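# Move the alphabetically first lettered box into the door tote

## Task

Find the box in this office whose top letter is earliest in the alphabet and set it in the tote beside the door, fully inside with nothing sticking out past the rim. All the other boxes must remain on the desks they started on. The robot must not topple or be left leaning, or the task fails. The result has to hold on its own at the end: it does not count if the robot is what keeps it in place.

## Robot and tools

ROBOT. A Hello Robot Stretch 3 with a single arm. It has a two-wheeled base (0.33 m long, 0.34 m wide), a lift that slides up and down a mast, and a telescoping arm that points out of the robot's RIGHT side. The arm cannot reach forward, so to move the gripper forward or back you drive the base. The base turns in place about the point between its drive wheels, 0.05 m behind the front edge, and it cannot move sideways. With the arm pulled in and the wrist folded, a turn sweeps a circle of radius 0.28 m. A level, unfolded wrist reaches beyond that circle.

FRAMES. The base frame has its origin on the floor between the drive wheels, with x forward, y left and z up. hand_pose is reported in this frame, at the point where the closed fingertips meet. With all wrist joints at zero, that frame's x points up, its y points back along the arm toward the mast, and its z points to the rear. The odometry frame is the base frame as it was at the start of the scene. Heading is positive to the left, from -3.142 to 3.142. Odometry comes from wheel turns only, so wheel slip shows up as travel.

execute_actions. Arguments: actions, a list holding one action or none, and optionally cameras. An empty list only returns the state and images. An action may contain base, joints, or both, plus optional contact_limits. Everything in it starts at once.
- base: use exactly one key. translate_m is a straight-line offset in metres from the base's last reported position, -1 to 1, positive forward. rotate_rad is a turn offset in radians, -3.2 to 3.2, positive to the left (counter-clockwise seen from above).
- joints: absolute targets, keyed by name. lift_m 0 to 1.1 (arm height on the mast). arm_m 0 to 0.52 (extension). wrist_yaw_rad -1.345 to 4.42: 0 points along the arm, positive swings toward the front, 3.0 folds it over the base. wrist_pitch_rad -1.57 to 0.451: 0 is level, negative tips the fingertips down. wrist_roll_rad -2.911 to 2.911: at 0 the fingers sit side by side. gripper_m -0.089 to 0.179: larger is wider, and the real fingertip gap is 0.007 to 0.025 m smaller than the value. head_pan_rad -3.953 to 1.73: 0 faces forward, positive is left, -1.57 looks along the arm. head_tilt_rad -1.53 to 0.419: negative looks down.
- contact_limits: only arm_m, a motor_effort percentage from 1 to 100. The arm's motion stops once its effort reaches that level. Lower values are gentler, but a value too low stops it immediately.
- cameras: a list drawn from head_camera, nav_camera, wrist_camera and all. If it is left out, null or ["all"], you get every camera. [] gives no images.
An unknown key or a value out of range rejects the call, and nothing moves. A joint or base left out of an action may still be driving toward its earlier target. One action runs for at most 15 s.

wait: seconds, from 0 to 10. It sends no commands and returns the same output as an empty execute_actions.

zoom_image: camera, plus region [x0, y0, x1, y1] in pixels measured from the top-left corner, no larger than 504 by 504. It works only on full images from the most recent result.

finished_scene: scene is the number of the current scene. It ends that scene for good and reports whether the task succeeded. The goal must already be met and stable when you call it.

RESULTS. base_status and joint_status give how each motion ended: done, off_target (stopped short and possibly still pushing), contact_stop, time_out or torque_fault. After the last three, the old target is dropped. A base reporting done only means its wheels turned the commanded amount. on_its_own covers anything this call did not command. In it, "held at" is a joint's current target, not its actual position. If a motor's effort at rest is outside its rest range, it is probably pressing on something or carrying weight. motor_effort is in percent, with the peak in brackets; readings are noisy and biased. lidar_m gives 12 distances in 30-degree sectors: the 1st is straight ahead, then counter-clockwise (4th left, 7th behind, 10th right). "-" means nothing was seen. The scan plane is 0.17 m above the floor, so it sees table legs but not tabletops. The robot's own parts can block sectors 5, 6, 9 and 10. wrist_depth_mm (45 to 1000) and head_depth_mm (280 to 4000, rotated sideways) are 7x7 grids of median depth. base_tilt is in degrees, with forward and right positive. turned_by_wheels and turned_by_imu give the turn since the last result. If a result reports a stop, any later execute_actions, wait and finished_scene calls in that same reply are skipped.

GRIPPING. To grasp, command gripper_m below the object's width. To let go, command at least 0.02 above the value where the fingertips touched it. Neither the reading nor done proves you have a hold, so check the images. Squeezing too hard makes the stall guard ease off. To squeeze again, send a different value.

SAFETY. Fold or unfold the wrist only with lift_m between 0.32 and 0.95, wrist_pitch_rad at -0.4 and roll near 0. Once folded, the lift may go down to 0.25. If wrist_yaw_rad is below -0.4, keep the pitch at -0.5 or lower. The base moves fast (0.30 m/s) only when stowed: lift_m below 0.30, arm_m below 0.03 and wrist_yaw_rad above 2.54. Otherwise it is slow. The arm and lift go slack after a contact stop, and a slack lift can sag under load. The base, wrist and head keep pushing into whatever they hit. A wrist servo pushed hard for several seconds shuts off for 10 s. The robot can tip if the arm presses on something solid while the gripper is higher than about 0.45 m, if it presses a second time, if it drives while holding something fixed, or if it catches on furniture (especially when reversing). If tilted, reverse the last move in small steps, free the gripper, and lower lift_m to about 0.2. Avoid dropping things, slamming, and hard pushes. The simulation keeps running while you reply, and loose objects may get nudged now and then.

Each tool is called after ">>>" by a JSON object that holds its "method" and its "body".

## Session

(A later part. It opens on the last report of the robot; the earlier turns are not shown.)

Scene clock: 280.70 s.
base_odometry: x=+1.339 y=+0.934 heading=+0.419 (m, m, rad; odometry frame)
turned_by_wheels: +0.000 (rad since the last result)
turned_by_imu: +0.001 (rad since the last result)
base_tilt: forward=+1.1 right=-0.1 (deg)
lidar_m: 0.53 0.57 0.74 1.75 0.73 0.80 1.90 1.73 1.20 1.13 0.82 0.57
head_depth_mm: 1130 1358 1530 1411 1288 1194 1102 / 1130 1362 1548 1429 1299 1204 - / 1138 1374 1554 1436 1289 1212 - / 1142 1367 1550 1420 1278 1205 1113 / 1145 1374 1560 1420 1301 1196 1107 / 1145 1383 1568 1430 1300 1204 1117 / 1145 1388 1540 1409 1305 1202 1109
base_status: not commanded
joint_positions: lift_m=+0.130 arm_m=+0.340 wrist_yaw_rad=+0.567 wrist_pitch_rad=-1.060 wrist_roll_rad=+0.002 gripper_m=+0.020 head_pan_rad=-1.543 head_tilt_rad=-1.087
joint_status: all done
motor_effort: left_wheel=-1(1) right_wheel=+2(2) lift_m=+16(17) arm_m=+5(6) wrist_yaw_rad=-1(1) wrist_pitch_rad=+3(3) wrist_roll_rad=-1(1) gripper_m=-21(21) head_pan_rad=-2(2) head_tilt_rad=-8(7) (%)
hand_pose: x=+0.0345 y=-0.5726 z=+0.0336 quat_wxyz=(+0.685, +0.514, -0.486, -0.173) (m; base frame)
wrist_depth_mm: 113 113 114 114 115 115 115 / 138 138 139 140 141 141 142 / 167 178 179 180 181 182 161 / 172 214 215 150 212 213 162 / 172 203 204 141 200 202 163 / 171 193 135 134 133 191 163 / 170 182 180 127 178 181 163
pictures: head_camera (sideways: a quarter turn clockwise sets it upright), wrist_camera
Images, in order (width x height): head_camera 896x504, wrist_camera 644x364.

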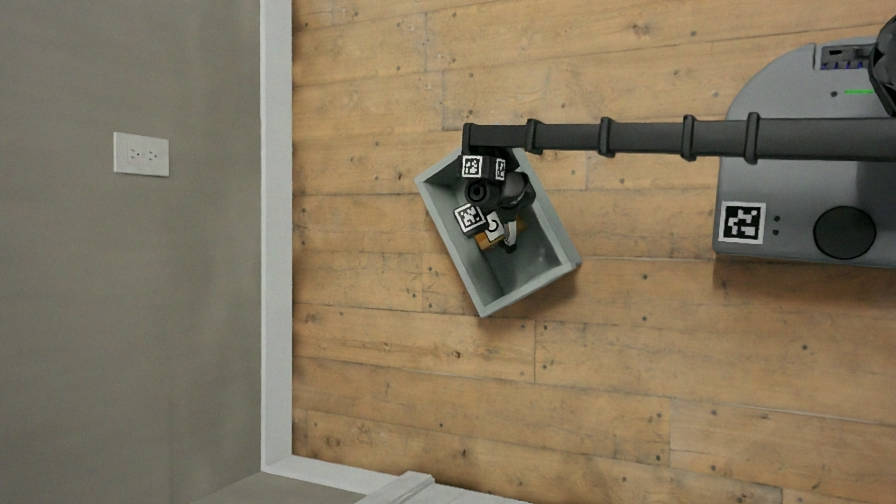

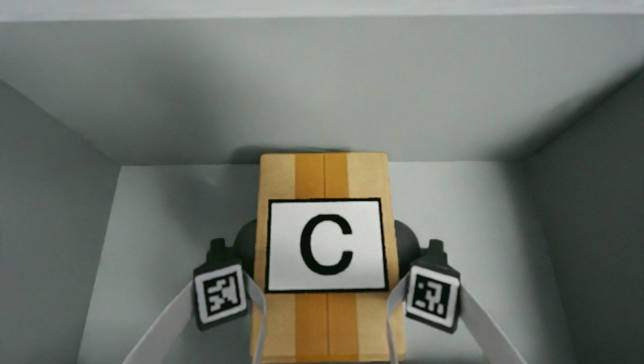

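>>> {"method": "execute_actions", "body": {"actions": [{"joints": {"lift_m": 0.122, "gripper_m": 0.10}}], "cameras": ["wrist_camera"]}}

>>> {"method": "execute_actions", "body": {"actions": [{"joints": {"lift_m": 0.26}}], "cameras": ["head_camera", "wrist_camera"]}}

Scene clock: 286.00 s.
base_odometry: x=+1.339 y=+0.934 heading=+0.419 (m, m, rad; odometry frame)
turned_by_wheels: +0.000 (rad since the last result)
turned_by_imu: +0.001 (rad since the last result)
base_tilt: forward=+0.9 right=-0.2 (deg)
lidar_m: 0.53 0.57 0.75 1.76 0.73 0.81 1.91 1.73 1.20 1.14 0.82 0.57
head_depth_mm: 1133 1354 1537 1414 1293 1184 1103 / 1133 1366 1536 1422 1282 1200 - / 1132 1358 1548 1444 1278 1217 - / 1132 1367 1559 1435 1280 1205 1114 / 1139 1375 1562 1435 1305 1199 1109 / 1151 1381 1558 1431 1311 1201 1113 / 1154 1374 1538 1420 1308 1201 1111
base_status: not commanded
joint_positions: lift_m=+0.122 arm_m=+0.340 wrist_yaw_rad=+0.567 wrist_pitch_rad=-1.060 wrist_roll_rad=+0.002 gripper_m=+0.100 head_pan_rad=-1.543 head_tilt_rad=-1.087
joint_status: all done
motor_effort: left_wheel=-1(1) right_wheel=+2(2) lift_m=+17(17) arm_m=+5(5) wrist_yaw_rad=-1(1) wrist_pitch_rad=+3(3) wrist_roll_rad=-1(1) gripper_m=+0(92) head_pan_rad=-3(3) head_tilt_rad=-7(8) (%)
hand_pose: x=+0.0345 y=-0.5726 z=+0.0256 quat_wxyz=(+0.685, +0.514, -0.486, -0.173) (m; base frame)
wrist_depth_mm: 113 113 114 114 115 115 115 / 138 138 139 140 141 141 142 / 168 177 179 180 181 182 161 / 172 208 207 153 204 207 162 / 171 194 195 143 192 194 162 / 172 184 139 136 139 184 163 / 169 175 172 130 170 173 163
pictures: wrist_camera
Images, in order (width x height): wrist_camera 644x364.

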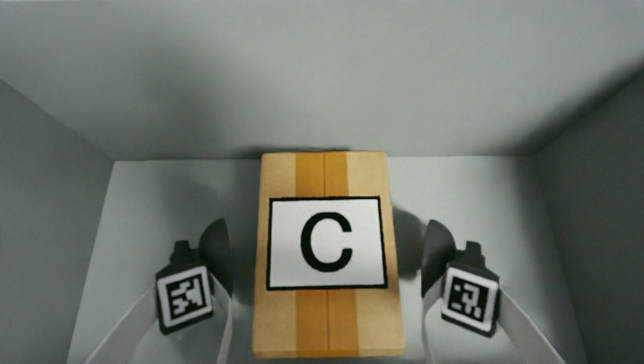

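Scene clock: 288.10 s.
base_odometry: x=+1.339 y=+0.934 heading=+0.419 (m, m, rad; odometry frame)
turned_by_wheels: +0.000 (rad since the last result)
turned_by_imu: +0.000 (rad since the last result)
base_tilt: forward=+0.8 right=-0.1 (deg)
lidar_m: 0.53 0.57 0.75 1.76 0.73 0.81 1.90 1.73 1.21 1.14 0.82 0.57
head_depth_mm: 1127 1355 1540 1404 1287 1182 1109 / 1134 1359 1534 1423 1322 1195 - / 1129 1360 1538 1459 1275 1206 - / 1143 1367 1545 1430 1287 1206 1113 / 1146 1375 1569 1431 1303 1196 1110 / 1153 1375 1566 1429 1303 1202 1107 / 1144 1386 1539 1419 1315 1205 1113
base_status: not commanded
joint_positions: lift_m=+0.260 arm_m=+0.340 wrist_yaw_rad=+0.567 wrist_pitch_rad=-1.060 wrist_roll_rad=+0.002 gripper_m=+0.100 head_pan_rad=-1.543 head_tilt_rad=-1.087
joint_status: all done
motor_effort: left_wheel=-1(2) right_wheel=+2(2) lift_m=+23(24) arm_m=+5(5) wrist_yaw_rad=-1(1) wrist_pitch_rad=+3(3) wrist_roll_rad=-1(1) gripper_m=+1(0) head_pan_rad=-3(2) head_tilt_rad=-7(8) (%)
hand_pose: x=+0.0345 y=-0.5726 z=+0.1632 quat_wxyz=(+0.685, +0.514, -0.486, -0.173) (m; base frame)
wrist_depth_mm: 450 448 452 449 447 441 444 / 415 417 413 416 413 412 410 / 388 385 388 387 385 385 385 / 364 240 250 253 255 237 360 / 342 239 334 291 336 244 340 / 324 222 318 271 318 216 320 / 302 255 301 295 302 266 298
pictures: head_camera (sideways: a quarter turn clockwise sets it upright), wrist_camera
Images, in order (width x height): head_camera 896x504, wrist_camera 644x364.

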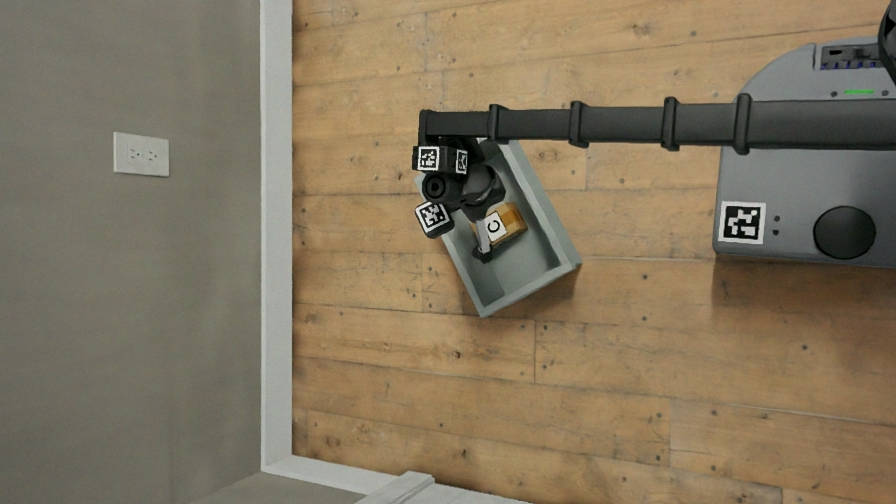

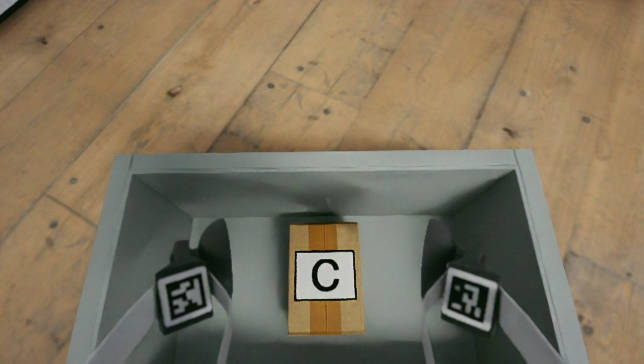

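Box C sits flat inside the tote and the gripper is clear. The other boxes read Z, M, S, K and F, so C is the right one.

>>> {"method": "finished_scene", "body": {"scene": 2}}

The scene is finished: the task was done.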